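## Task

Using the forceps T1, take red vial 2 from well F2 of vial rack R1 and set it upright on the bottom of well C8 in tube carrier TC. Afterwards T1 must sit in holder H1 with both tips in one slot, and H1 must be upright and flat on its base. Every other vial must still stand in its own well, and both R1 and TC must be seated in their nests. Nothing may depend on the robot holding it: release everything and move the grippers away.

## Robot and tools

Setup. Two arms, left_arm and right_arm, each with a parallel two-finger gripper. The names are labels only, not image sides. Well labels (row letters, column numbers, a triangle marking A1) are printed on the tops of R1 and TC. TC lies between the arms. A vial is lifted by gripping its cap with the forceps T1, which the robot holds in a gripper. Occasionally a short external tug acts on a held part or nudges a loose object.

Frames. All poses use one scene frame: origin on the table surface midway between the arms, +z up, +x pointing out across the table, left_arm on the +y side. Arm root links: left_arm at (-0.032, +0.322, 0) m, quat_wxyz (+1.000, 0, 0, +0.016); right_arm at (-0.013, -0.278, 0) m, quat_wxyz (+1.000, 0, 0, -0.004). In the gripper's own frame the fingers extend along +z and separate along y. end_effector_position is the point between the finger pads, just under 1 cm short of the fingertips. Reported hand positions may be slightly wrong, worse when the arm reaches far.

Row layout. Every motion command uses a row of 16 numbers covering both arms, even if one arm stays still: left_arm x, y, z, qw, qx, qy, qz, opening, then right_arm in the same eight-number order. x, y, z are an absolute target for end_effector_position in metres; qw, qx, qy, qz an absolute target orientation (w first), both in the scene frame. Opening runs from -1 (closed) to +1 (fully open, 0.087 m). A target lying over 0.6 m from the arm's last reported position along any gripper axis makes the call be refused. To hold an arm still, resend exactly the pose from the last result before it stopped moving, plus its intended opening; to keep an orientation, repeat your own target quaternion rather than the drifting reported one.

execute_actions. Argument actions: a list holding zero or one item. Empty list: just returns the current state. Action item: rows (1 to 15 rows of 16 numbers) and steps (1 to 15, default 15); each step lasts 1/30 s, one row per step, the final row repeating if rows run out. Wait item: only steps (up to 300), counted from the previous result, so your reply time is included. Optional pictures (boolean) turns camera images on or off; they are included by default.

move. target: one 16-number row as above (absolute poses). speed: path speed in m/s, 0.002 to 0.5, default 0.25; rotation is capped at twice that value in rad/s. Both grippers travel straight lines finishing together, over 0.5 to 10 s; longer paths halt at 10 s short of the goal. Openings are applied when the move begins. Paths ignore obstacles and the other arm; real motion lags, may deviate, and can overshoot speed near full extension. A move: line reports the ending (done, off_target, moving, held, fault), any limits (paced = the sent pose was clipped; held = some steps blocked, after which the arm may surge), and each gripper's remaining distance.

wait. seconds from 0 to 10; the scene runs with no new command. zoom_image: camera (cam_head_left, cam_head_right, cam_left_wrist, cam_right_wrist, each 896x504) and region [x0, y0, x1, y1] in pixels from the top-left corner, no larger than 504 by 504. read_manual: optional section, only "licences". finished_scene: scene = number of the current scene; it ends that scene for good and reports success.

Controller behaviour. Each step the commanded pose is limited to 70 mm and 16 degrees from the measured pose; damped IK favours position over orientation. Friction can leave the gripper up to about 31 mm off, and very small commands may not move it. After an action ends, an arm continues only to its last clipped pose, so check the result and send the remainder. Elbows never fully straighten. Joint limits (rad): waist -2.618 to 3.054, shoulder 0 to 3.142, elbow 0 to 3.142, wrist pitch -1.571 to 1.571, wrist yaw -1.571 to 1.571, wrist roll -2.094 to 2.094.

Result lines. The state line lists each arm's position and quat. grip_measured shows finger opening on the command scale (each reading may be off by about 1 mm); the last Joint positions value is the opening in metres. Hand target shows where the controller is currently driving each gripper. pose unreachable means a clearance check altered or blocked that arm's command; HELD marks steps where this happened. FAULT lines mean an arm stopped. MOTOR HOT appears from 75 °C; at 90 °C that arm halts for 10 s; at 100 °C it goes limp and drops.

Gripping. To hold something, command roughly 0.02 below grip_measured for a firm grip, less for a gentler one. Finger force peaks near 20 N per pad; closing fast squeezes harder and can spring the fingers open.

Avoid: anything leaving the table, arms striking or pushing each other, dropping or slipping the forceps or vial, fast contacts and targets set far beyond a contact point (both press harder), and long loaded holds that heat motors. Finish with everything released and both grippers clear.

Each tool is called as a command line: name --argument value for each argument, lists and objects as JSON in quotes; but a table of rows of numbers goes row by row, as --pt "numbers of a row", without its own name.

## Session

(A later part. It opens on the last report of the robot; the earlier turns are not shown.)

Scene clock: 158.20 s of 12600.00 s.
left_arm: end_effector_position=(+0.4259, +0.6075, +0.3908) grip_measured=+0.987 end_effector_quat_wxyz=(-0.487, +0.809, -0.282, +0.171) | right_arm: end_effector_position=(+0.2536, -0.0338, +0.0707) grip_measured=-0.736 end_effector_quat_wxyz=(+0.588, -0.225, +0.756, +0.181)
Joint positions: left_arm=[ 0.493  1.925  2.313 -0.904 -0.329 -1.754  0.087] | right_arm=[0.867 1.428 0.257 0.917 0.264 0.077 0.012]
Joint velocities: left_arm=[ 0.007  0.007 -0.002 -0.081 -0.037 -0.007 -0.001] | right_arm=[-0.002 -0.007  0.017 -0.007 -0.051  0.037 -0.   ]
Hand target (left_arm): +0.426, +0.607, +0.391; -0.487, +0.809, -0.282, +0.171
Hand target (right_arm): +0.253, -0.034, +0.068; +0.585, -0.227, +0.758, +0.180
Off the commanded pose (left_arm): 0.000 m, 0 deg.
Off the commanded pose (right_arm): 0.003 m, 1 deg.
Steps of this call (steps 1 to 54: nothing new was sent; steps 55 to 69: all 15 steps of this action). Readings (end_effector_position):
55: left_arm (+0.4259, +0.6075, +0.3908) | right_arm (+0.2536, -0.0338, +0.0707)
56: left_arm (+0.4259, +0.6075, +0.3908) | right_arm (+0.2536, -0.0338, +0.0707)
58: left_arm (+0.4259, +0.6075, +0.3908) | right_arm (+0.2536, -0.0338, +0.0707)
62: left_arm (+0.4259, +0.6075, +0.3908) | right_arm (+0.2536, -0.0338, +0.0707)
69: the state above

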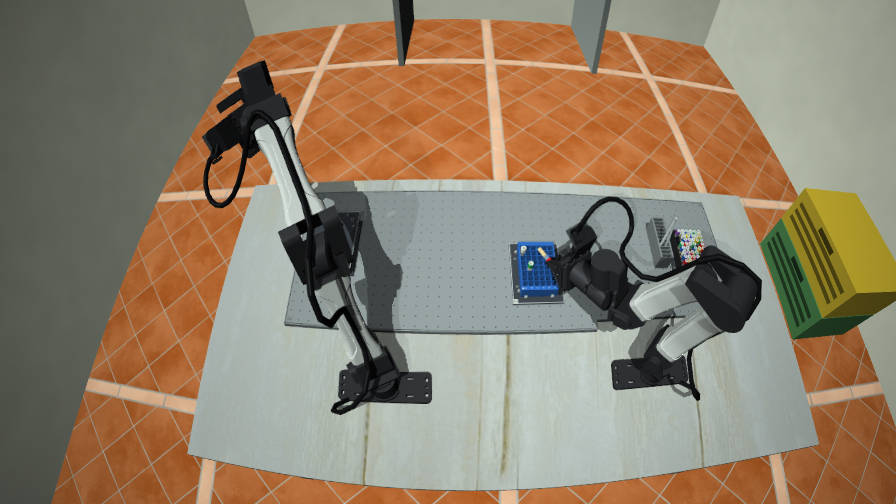

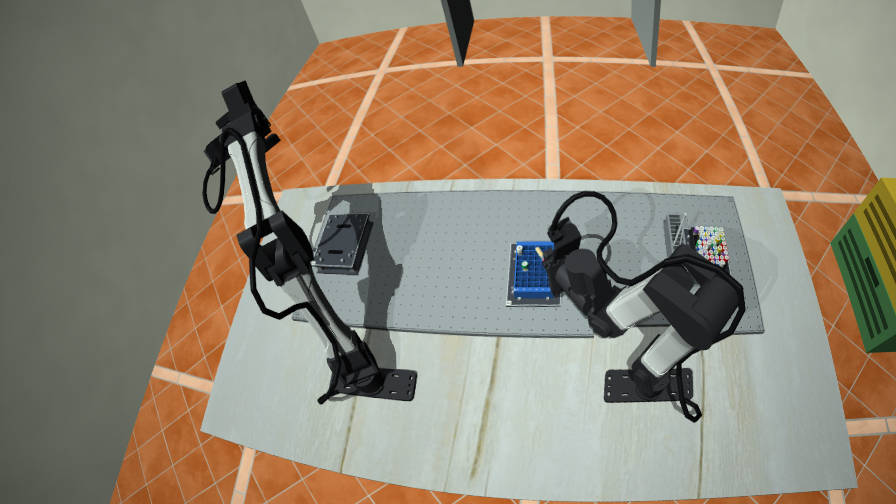

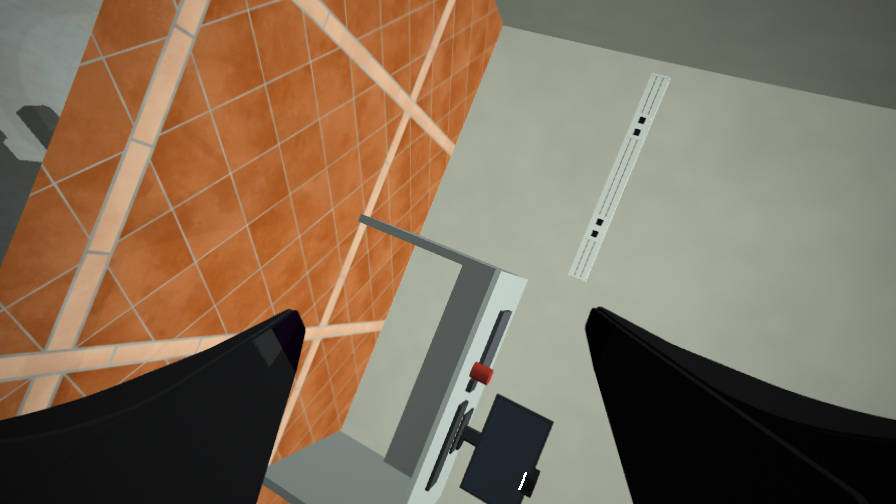

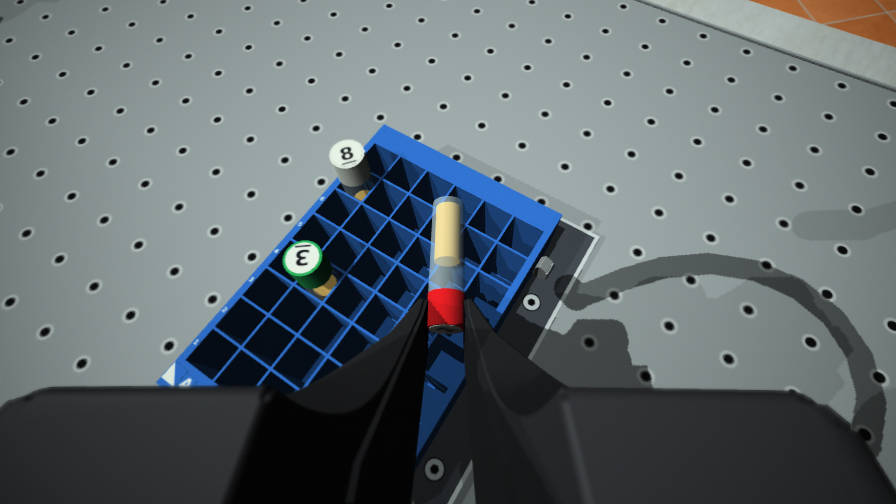

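move --target '[0.4259,0.6075,0.3908,-0.487,0.809,-0.282,0.171,1,0.255,-0.034,0.14,0.585,-0.227,0.758,0.18,-0.755]' --speed 0.06

move --target '[0.4259,0.6075,0.3908,-0.487,0.809,-0.282,0.171,1,0.28,-0.03,0.14,0.168,-0.25,0.95,0.05,-0.755]' --speed 0.2

move --target '[0.4259,0.6075,0.3908,-0.487,0.809,-0.282,0.171,1,0.305,-0.004,0.122,-0.098,0.497,0.861,0.0565,-0.755]' --speed 0.2

zoom_image --camera "cam_head_right" --region '[505, 215, 565, 275]'

Scene clock: 161.97 s of 12600.00 s.
left_arm: end_effector_position=(+0.4259, +0.6075, +0.3908) grip_measured=+0.987 end_effector_quat_wxyz=(-0.487, +0.809, -0.282, +0.171) | right_arm: end_effector_position=(+0.2506, -0.0373, +0.1260) grip_measured=-0.744 end_effector_quat_wxyz=(+0.575, -0.231, +0.766, +0.173)
Joint positions: left_arm=[ 0.493  1.925  2.313 -0.904 -0.329 -1.754  0.087] | right_arm=[0.867 1.136 0.415 0.428 0.264 0.077 0.011]
Joint velocities: left_arm=[-0.017  0.007 -0.012  0.022  0.051 -0.037 -0.   ] | right_arm=[ 0.002 -0.007 -0.017  0.007  0.007  0.007  0.   ]
Hand target (left_arm): +0.426, +0.607, +0.391; -0.487, +0.809, -0.282, +0.171
Hand target (right_arm): +0.254, -0.035, +0.140; +0.585, -0.227, +0.758, +0.180
Off the commanded pose (left_arm): 0.000 m, 0 deg.
Off the commanded pose (right_arm): 0.015 m, 2 deg.
move: off_target (right_arm)

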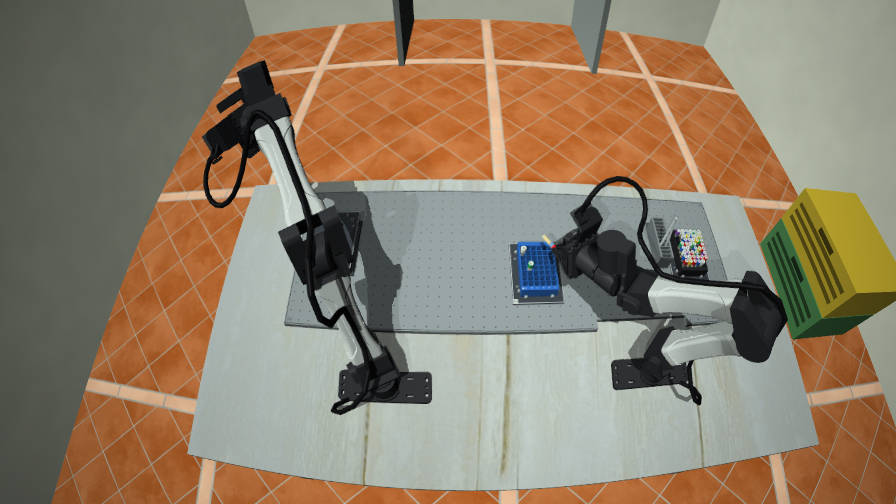

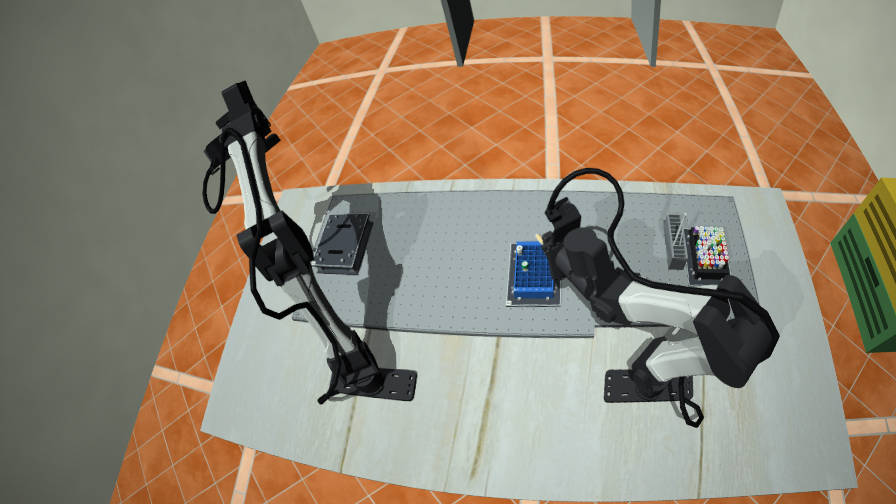

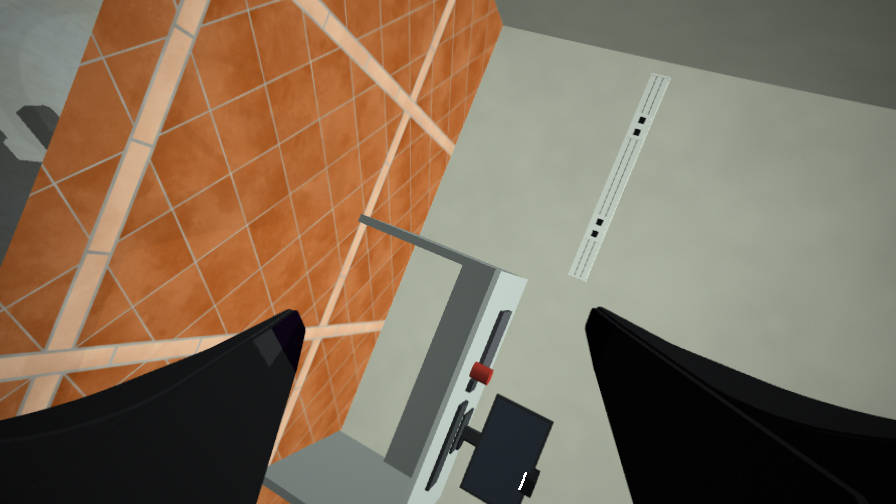

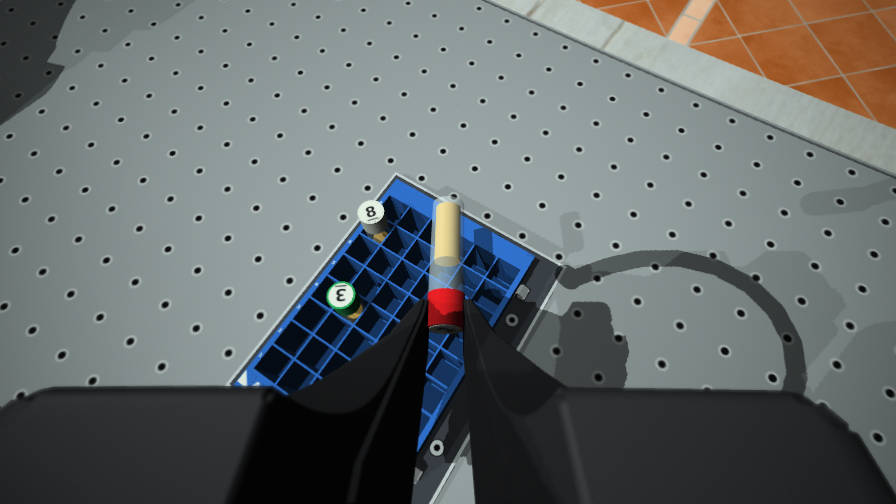

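Scene clock: 164.93 s of 12600.00 s.
left_arm: end_effector_position=(+0.4259, +0.6075, +0.3908) grip_measured=+0.987 end_effector_quat_wxyz=(-0.487, +0.809, -0.282, +0.171) | right_arm: end_effector_position=(+0.2782, -0.0291, +0.1349) grip_measured=-0.744 end_effector_quat_wxyz=(+0.174, -0.265, +0.947, +0.045)
Joint positions: left_arm=[ 0.493  1.925  2.313 -0.904 -0.329 -1.754  0.087] | right_arm=[ 0.728  1.812  1.624 -1.029  0.068  0.163  0.011]
Joint velocities: left_arm=[ 0.007  0.007  0.012 -0.022 -0.081  0.007 -0.001] | right_arm=[-0.002  0.002  0.007  0.037 -0.022  0.066 -0.   ]
Hand target (left_arm): +0.426, +0.607, +0.391; -0.487, +0.809, -0.282, +0.171
Hand target (right_arm): +0.281, -0.029, +0.137; +0.170, -0.258, +0.950, +0.049
Off the commanded pose (left_arm): 0.000 m, 0 deg.
Off the commanded pose (right_arm): 0.006 m, 2 deg.
move: done

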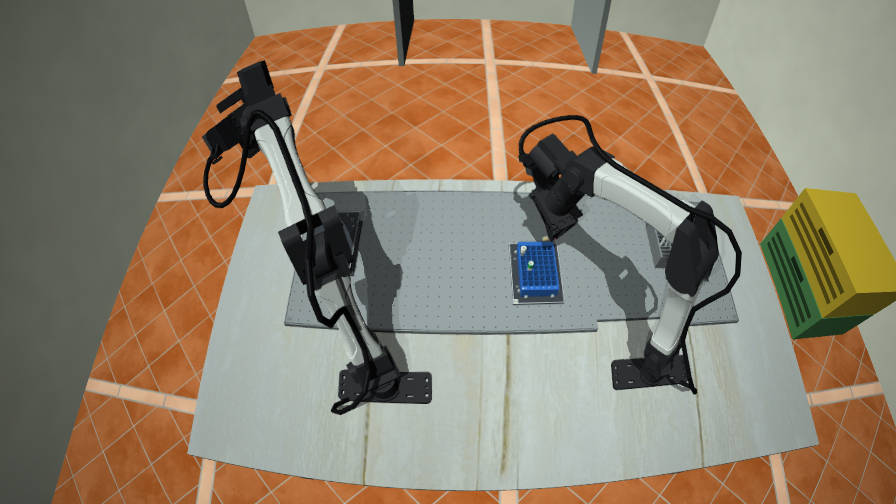

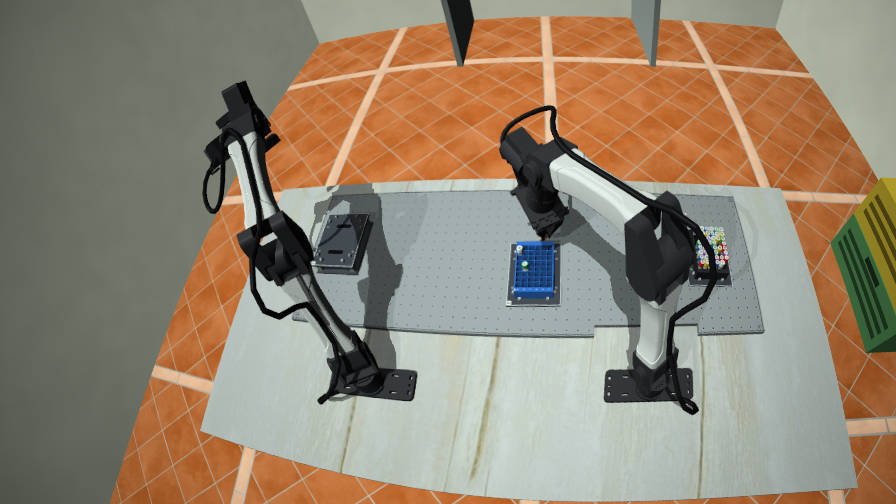

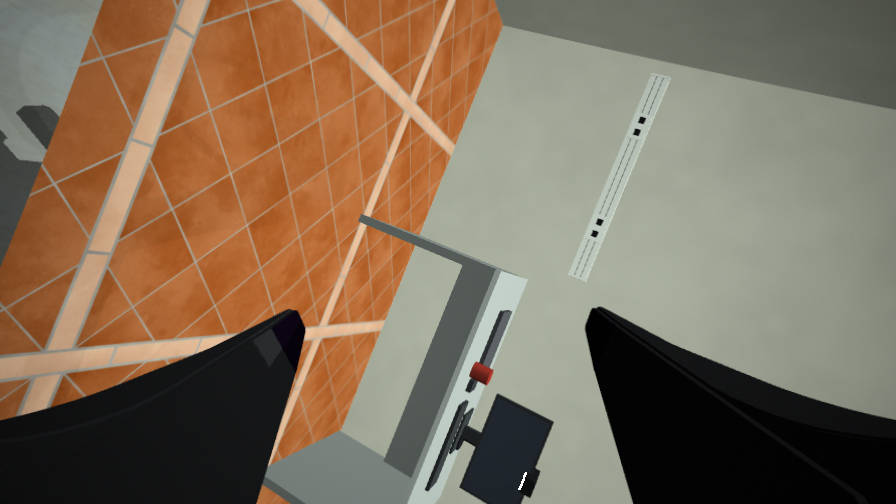

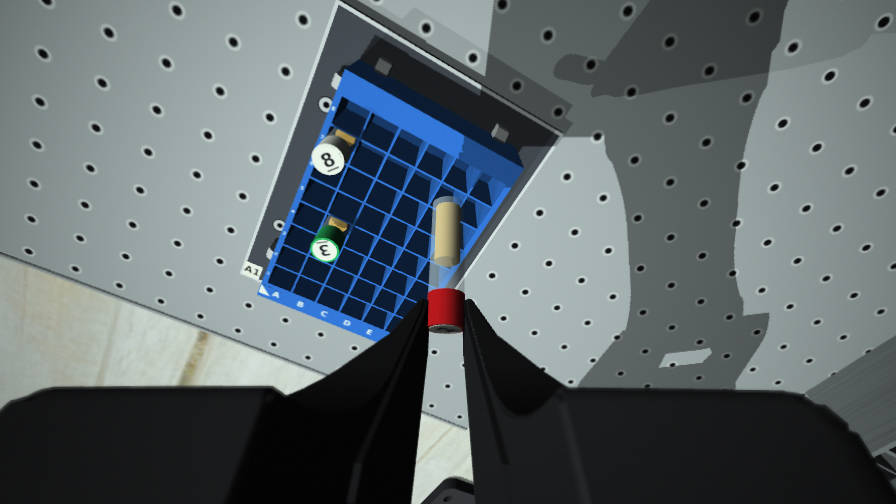

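Scene clock: 169.63 s of 12600.00 s.
left_arm: end_effector_position=(+0.4259, +0.6075, +0.3908) grip_measured=+0.987 end_effector_quat_wxyz=(-0.487, +0.809, -0.282, +0.171) | right_arm: end_effector_position=(+0.3038, -0.0021, +0.1227) grip_measured=-0.744 end_effector_quat_wxyz=(-0.085, +0.486, +0.868, +0.062)
Joint positions: left_arm=[ 0.493  1.925  2.313 -0.904 -0.329 -1.754  0.087] | right_arm=[ 0.538  2.117  1.959 -1.391 -0.211  1.553  0.011]
Joint velocities: left_arm=[-0.007 -0.017  0.007 -0.022 -0.051  0.051  0.   ] | right_arm=[ 0.007  0.007  0.002 -0.081 -0.037  0.051  0.   ]
Hand target (left_arm): +0.426, +0.607, +0.391; -0.487, +0.809, -0.282, +0.171
Hand target (right_arm): +0.304, -0.004, +0.120; -0.097, +0.495, +0.862, +0.056
Off the commanded pose (left_arm): 0.000 m, 0 deg.
Off the commanded pose (right_arm): 0.002 m, 2 deg.
move: done

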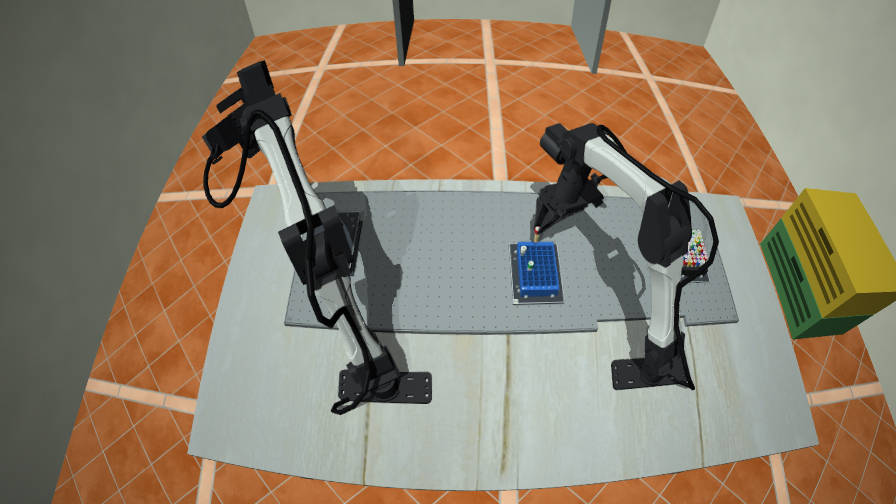

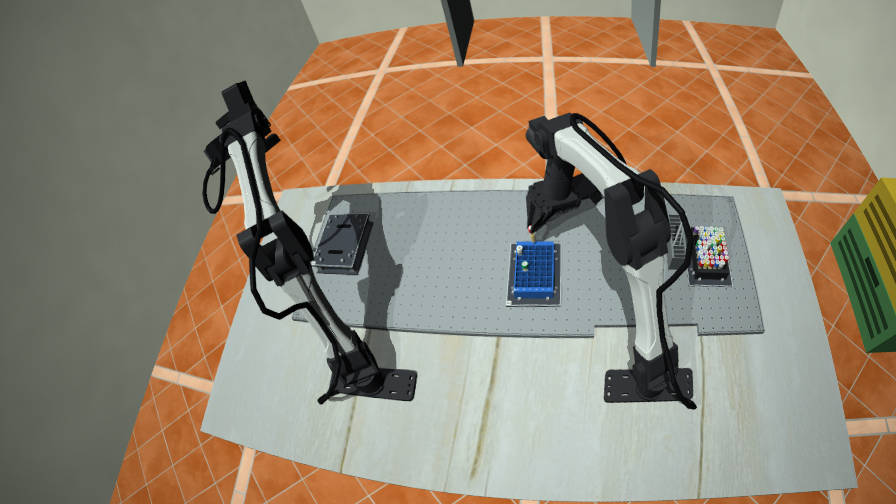

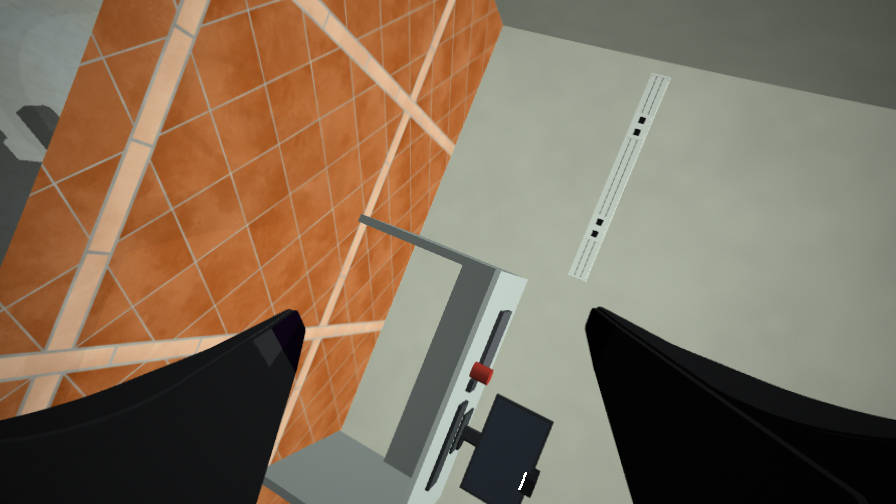

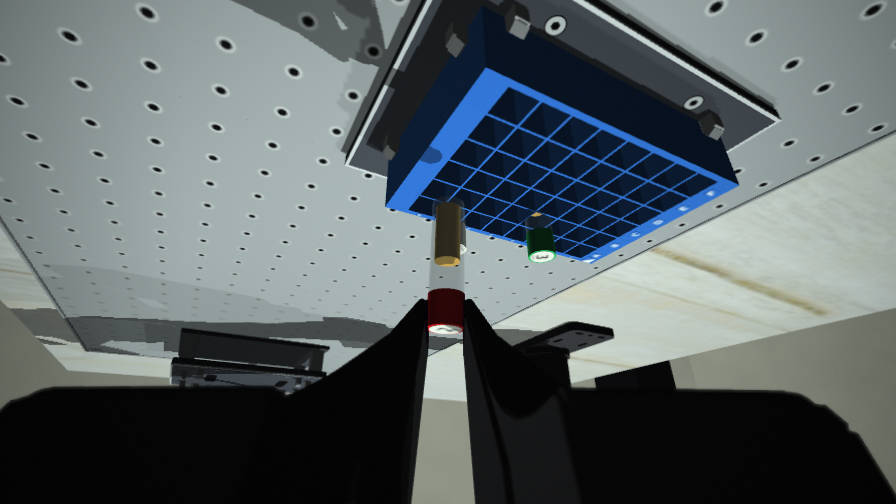

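Region (505, 215, 565, 275) of cam_head_right's 896x504 image, scaled by 8.400, with more detail than that image has.

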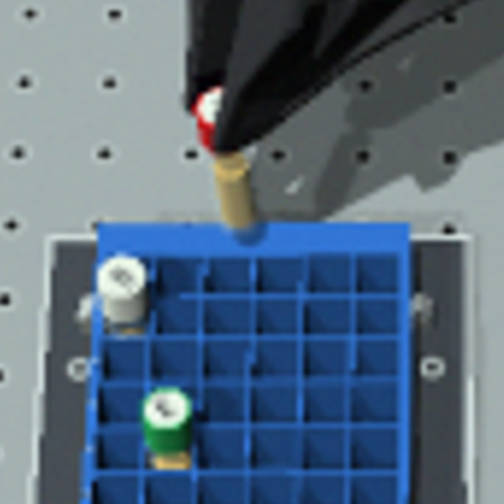

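move --target '[0.4259,0.6075,0.3908,-0.487,0.809,-0.282,0.171,1,0.302,-0.002,0.118,-0.135,0.494,0.855,0.078,-0.755]' --speed 0.02

zoom_image --camera "cam_head_right" --region '[490,200,580,290]'

zoom_image --camera "cam_right_wrist" --region '[370,100,530,260]'

Scene clock: 177.67 s of 12600.00 s.
left_arm: end_effector_position=(+0.4259, +0.6075, +0.3908) grip_measured=+0.987 end_effector_quat_wxyz=(-0.487, +0.809, -0.282, +0.171) | right_arm: end_effector_position=(+0.3005, -0.0003, +0.1253) grip_measured=-0.744 end_effector_quat_wxyz=(-0.126, +0.492, +0.858, +0.078)
Joint positions: left_arm=[ 0.493  1.925  2.313 -0.904 -0.329 -1.754  0.087] | right_arm=[ 0.512  2.117  1.94  -1.39  -0.298  1.547  0.011]
Joint velocities: left_arm=[-0.007  0.002 -0.007 -0.022 -0.051 -0.037 -0.001] | right_arm=[ 0.007 -0.007 -0.017  0.007  0.007 -0.007  0.001]
Hand target (left_arm): +0.426, +0.607, +0.391; -0.487, +0.809, -0.282, +0.171
Hand target (right_arm): +0.302, -0.002, +0.118; -0.135, +0.494, +0.855, +0.078
Off the commanded pose (left_arm): 0.000 m, 0 deg.
Off the commanded pose (right_arm): 0.008 m, 1 deg.
After step 90, 2.13 s passed at rest.
move: done

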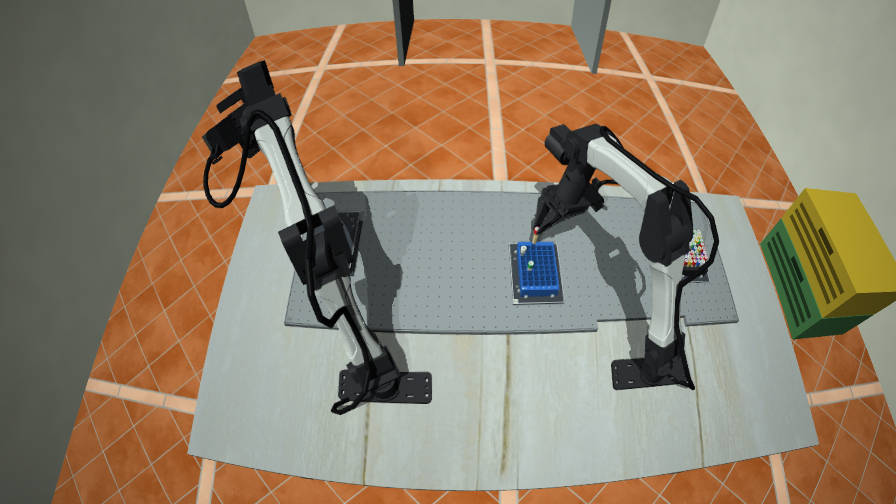

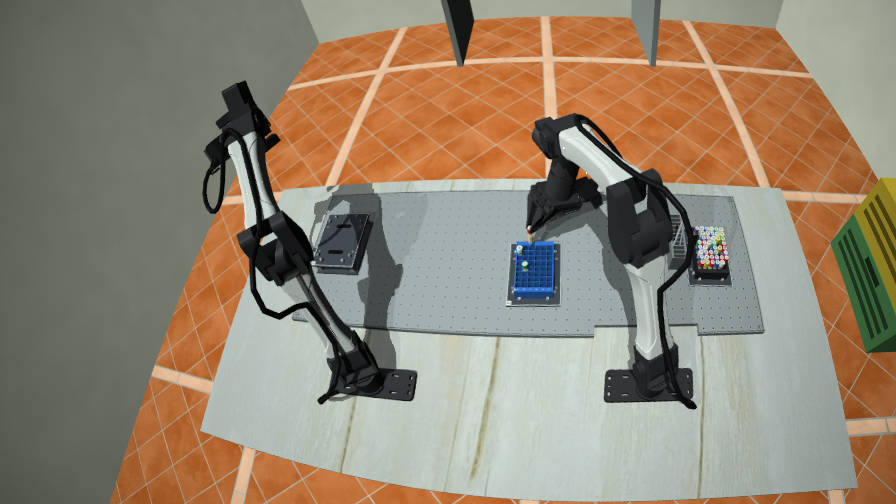

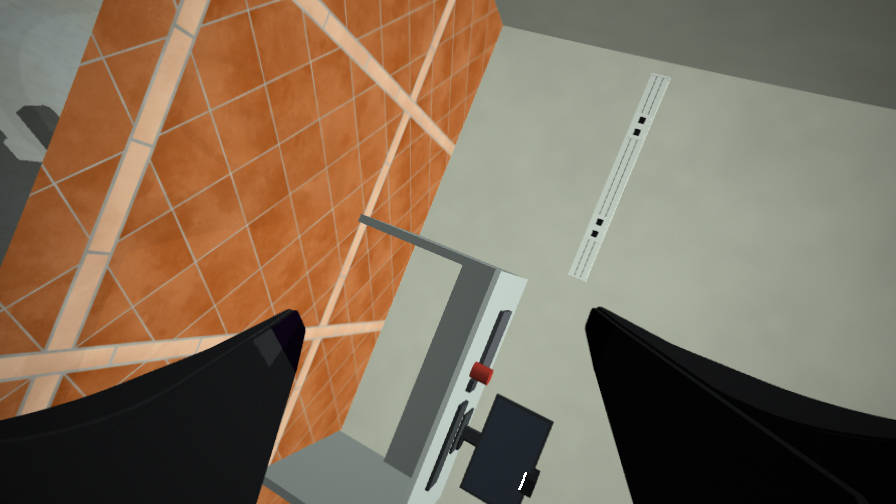

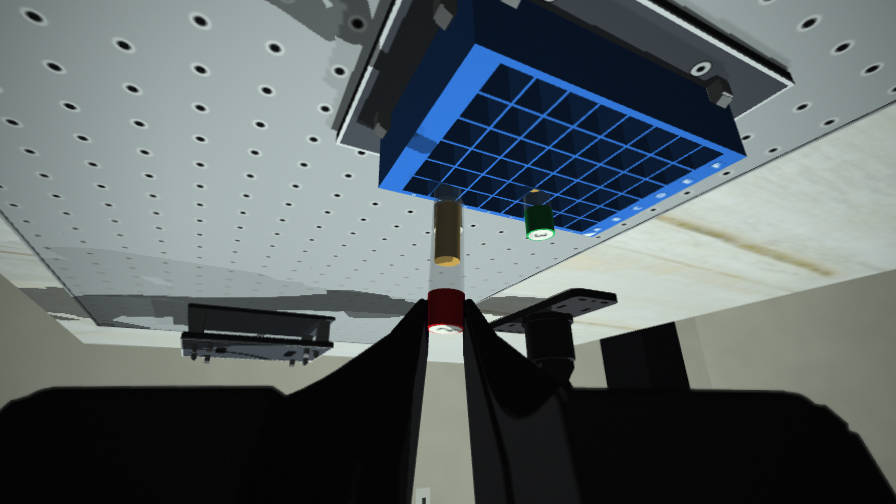

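Region (490, 200, 580, 290) of cam_head_right's 896x504 image, scaled by 5.600, with more detail than that image has.

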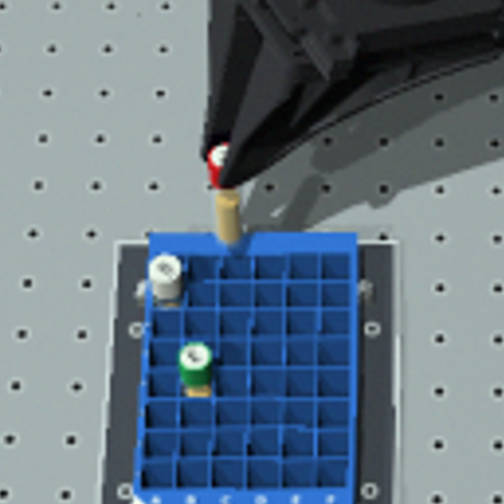

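Region (370, 100, 530, 260) of cam_right_wrist's 896x504 image, scaled by 3.150, with more detail than that image has.

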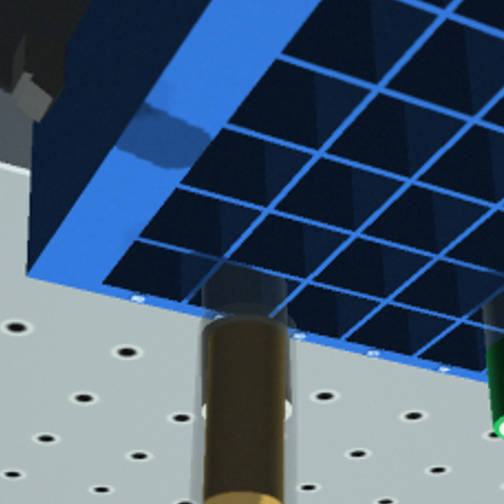

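C8 at zoom (250,170): now aligned in column. Lower.

move --target '[0.4259,0.6075,0.3908,-0.487,0.809,-0.282,0.171,1,0.302,-0.002,0.102,-0.135,0.494,0.855,0.078,-0.755]' --speed 0.01

zoom_image --camera "cam_head_right" --region '[490,200,580,290]'

zoom_image --camera "cam_right_wrist" --region '[370,100,530,260]'

Scene clock: 181.00 s of 12600.00 s.
left_arm: end_effector_position=(+0.4259, +0.6075, +0.3908) grip_measured=+0.987 end_effector_quat_wxyz=(-0.487, +0.809, -0.282, +0.171) | right_arm: end_effector_position=(+0.3009, +0.0002, +0.1105) grip_measured=-0.744 end_effector_quat_wxyz=(-0.127, +0.492, +0.858, +0.079)
Joint positions: left_arm=[ 0.493  1.925  2.313 -0.904 -0.329 -1.754  0.087] | right_arm=[ 0.512  2.117  1.88  -1.33  -0.3    1.547  0.011]
Joint velocities: left_arm=[-0.002 -0.002  0.002 -0.022  0.081 -0.007 -0.   ] | right_arm=[-0.017  0.002 -0.012 -0.081 -0.081  0.022 -0.   ]
Hand target (left_arm): +0.426, +0.607, +0.391; -0.487, +0.809, -0.282, +0.171
Hand target (right_arm): +0.302, -0.002, +0.102; -0.135, +0.494, +0.855, +0.078
Off the commanded pose (left_arm): 0.000 m, 0 deg.
Off the commanded pose (right_arm): 0.009 m, 1 deg.
move: done

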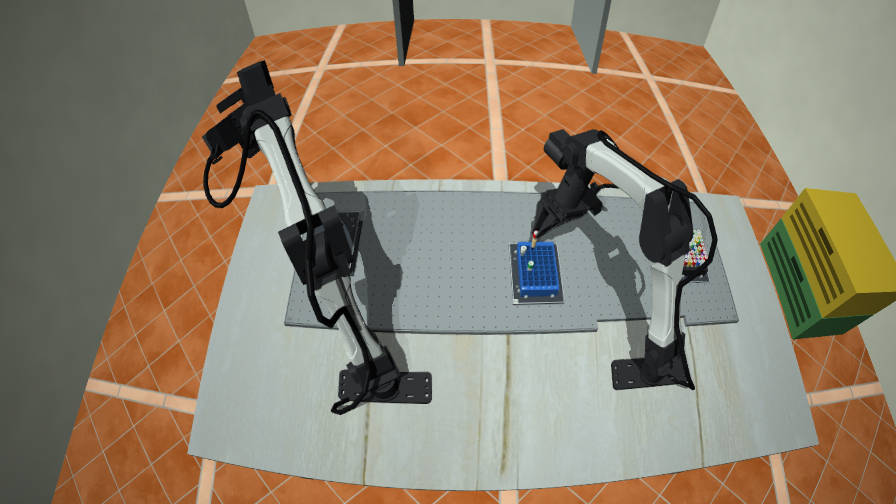

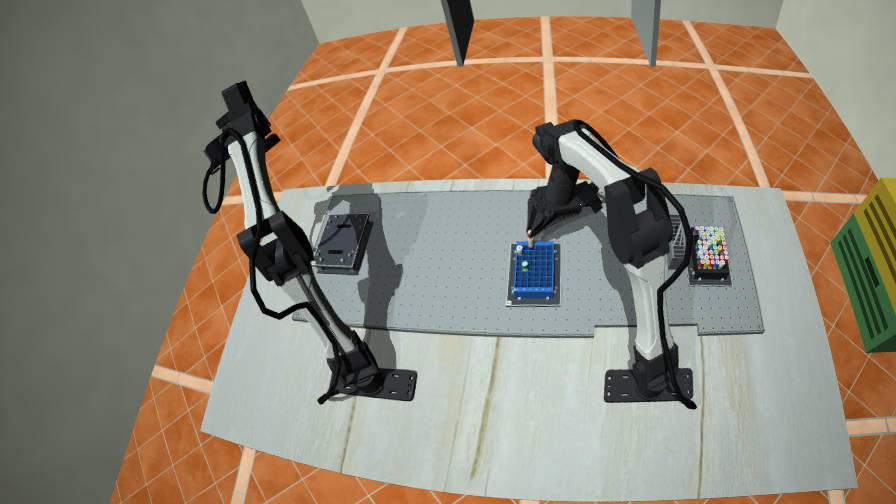

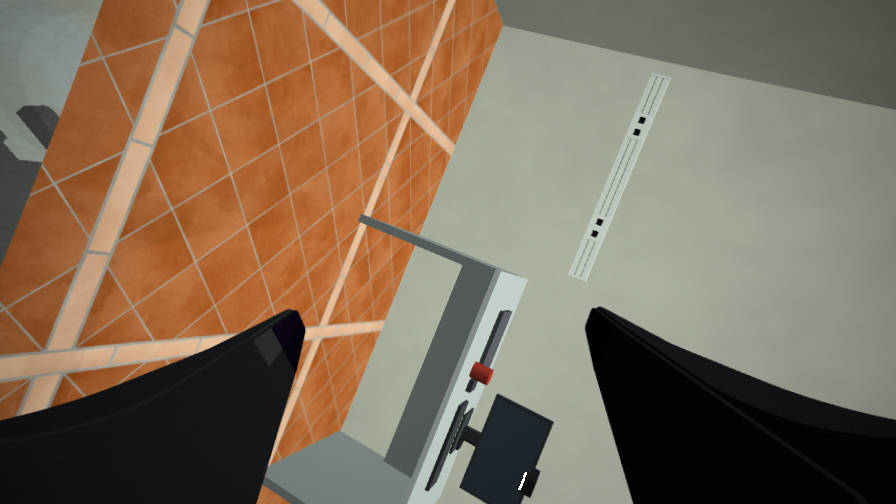

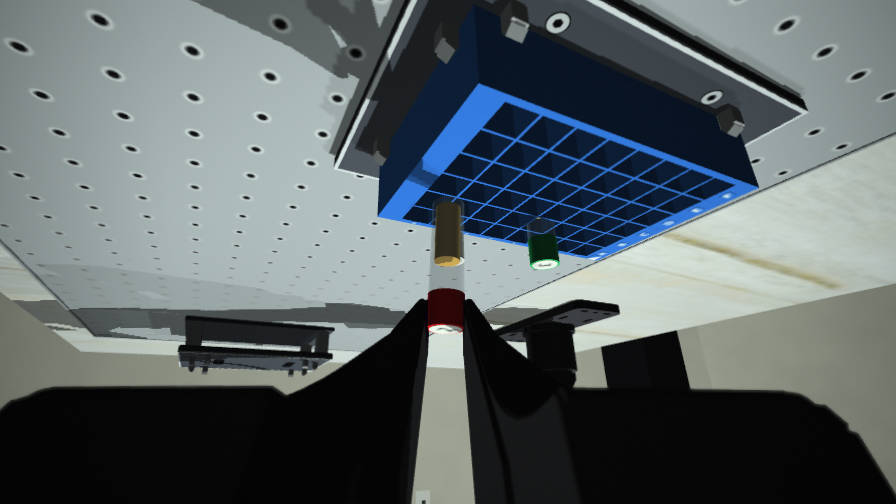

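Region (490, 200, 580, 290) of cam_head_right's 896x504 image, scaled by 5.600, with more detail than that image has.

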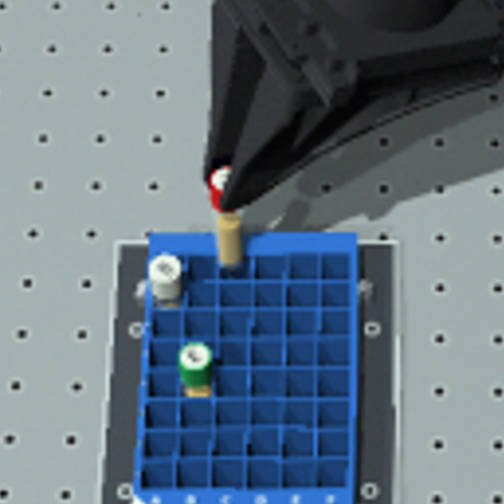

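Region (370, 100, 530, 260) of cam_right_wrist's 896x504 image, scaled by 3.150, with more detail than that image has.

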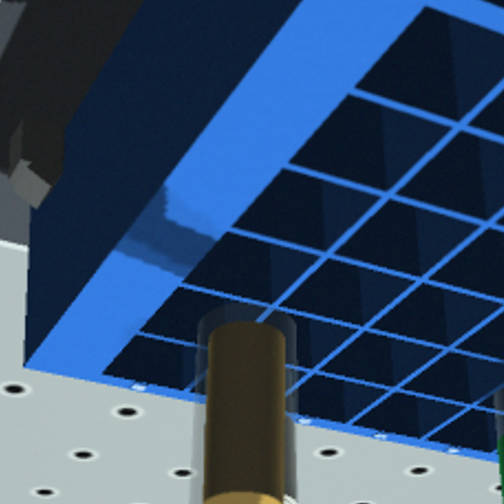

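move --target '[0.4259,0.6075,0.3908,-0.487,0.809,-0.282,0.171,1,0.302,-0.006,0.100,-0.135,0.494,0.855,0.078,-0.755]' --speed 0.01

zoom_image --camera "cam_head_right" --region '[490,200,580,290]'

zoom_image --camera "cam_right_wrist" --region '[370,100,530,260]'

Scene clock: 183.57 s of 12600.00 s.
left_arm: end_effector_position=(+0.4259, +0.6075, +0.3908) grip_measured=+0.987 end_effector_quat_wxyz=(-0.487, +0.809, -0.282, +0.171) | right_arm: end_effector_position=(+0.3012, -0.0038, +0.1058) grip_measured=-0.744 end_effector_quat_wxyz=(-0.129, +0.493, +0.857, +0.076)
Joint positions: left_arm=[ 0.493  1.925  2.313 -0.904 -0.329 -1.754  0.087] | right_arm=[ 0.503  2.117  1.862 -1.321 -0.3    1.538  0.011]
Joint velocities: left_arm=[-0.002 -0.022 -0.012 -0.037 -0.007 -0.007  0.001] | right_arm=[-0.007  0.007 -0.007  0.051 -0.007 -0.051  0.   ]
Hand target (left_arm): +0.426, +0.607, +0.391; -0.487, +0.809, -0.282, +0.171
Hand target (right_arm): +0.302, -0.006, +0.100; -0.135, +0.494, +0.855, +0.078
Off the commanded pose (left_arm): 0.000 m, 0 deg.
Off the commanded pose (right_arm): 0.006 m, 1 deg.
move: done

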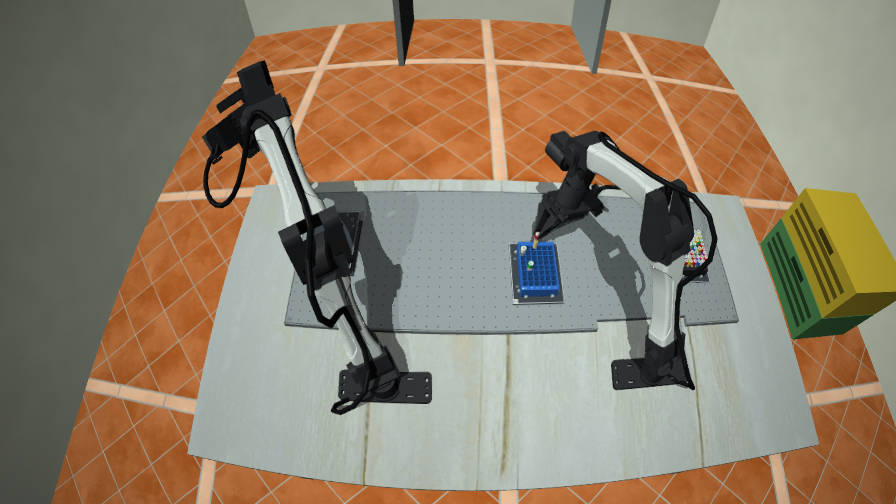

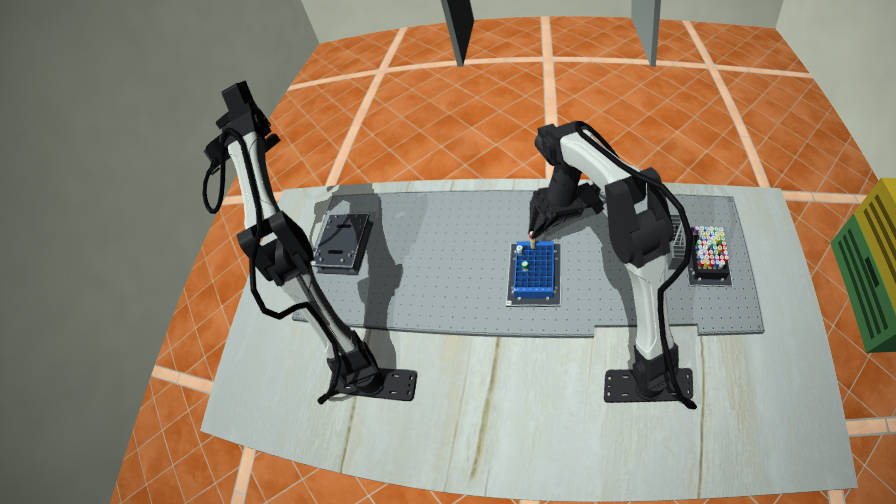

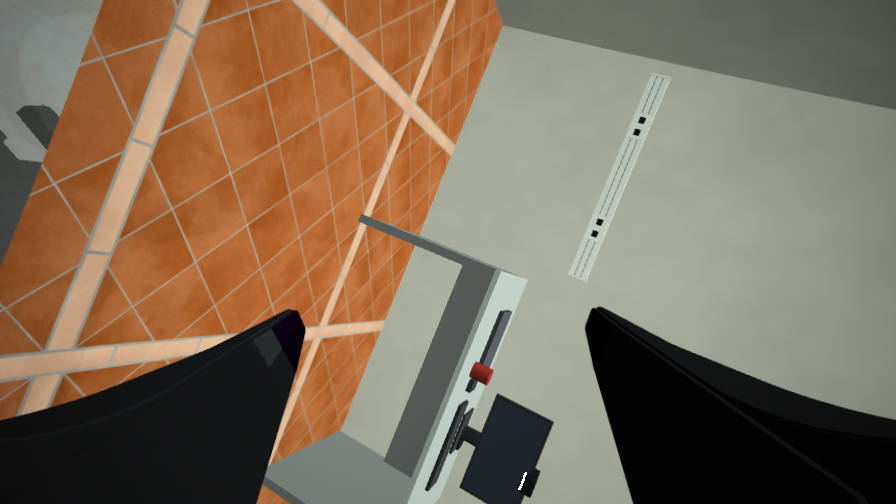

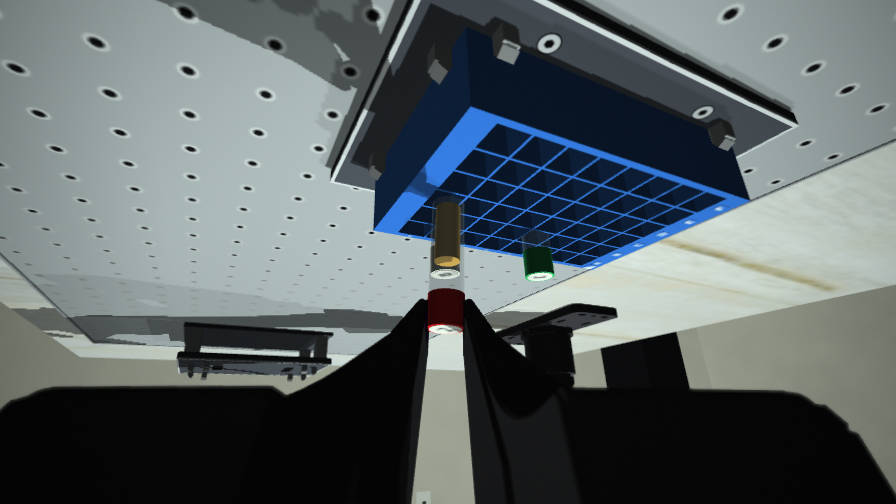

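Region (490, 200, 580, 290) of cam_head_right's 896x504 image, scaled by 5.600, with more detail than that image has.

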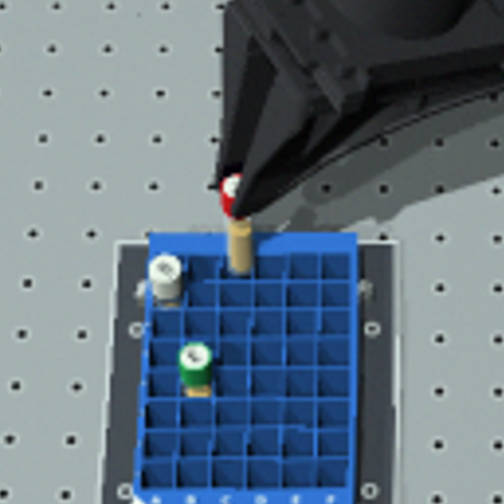

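Region (370, 100, 530, 260) of cam_right_wrist's 896x504 image, scaled by 3.150, with more detail than that image has.

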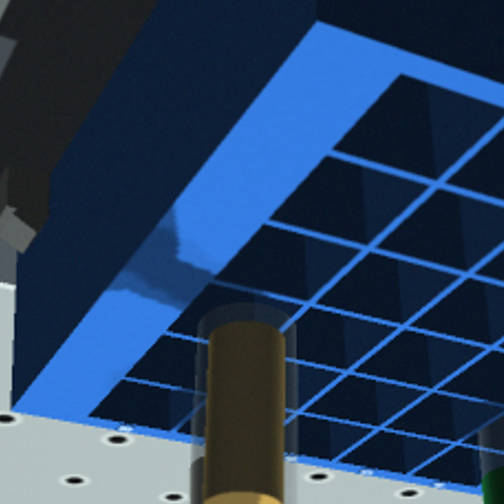

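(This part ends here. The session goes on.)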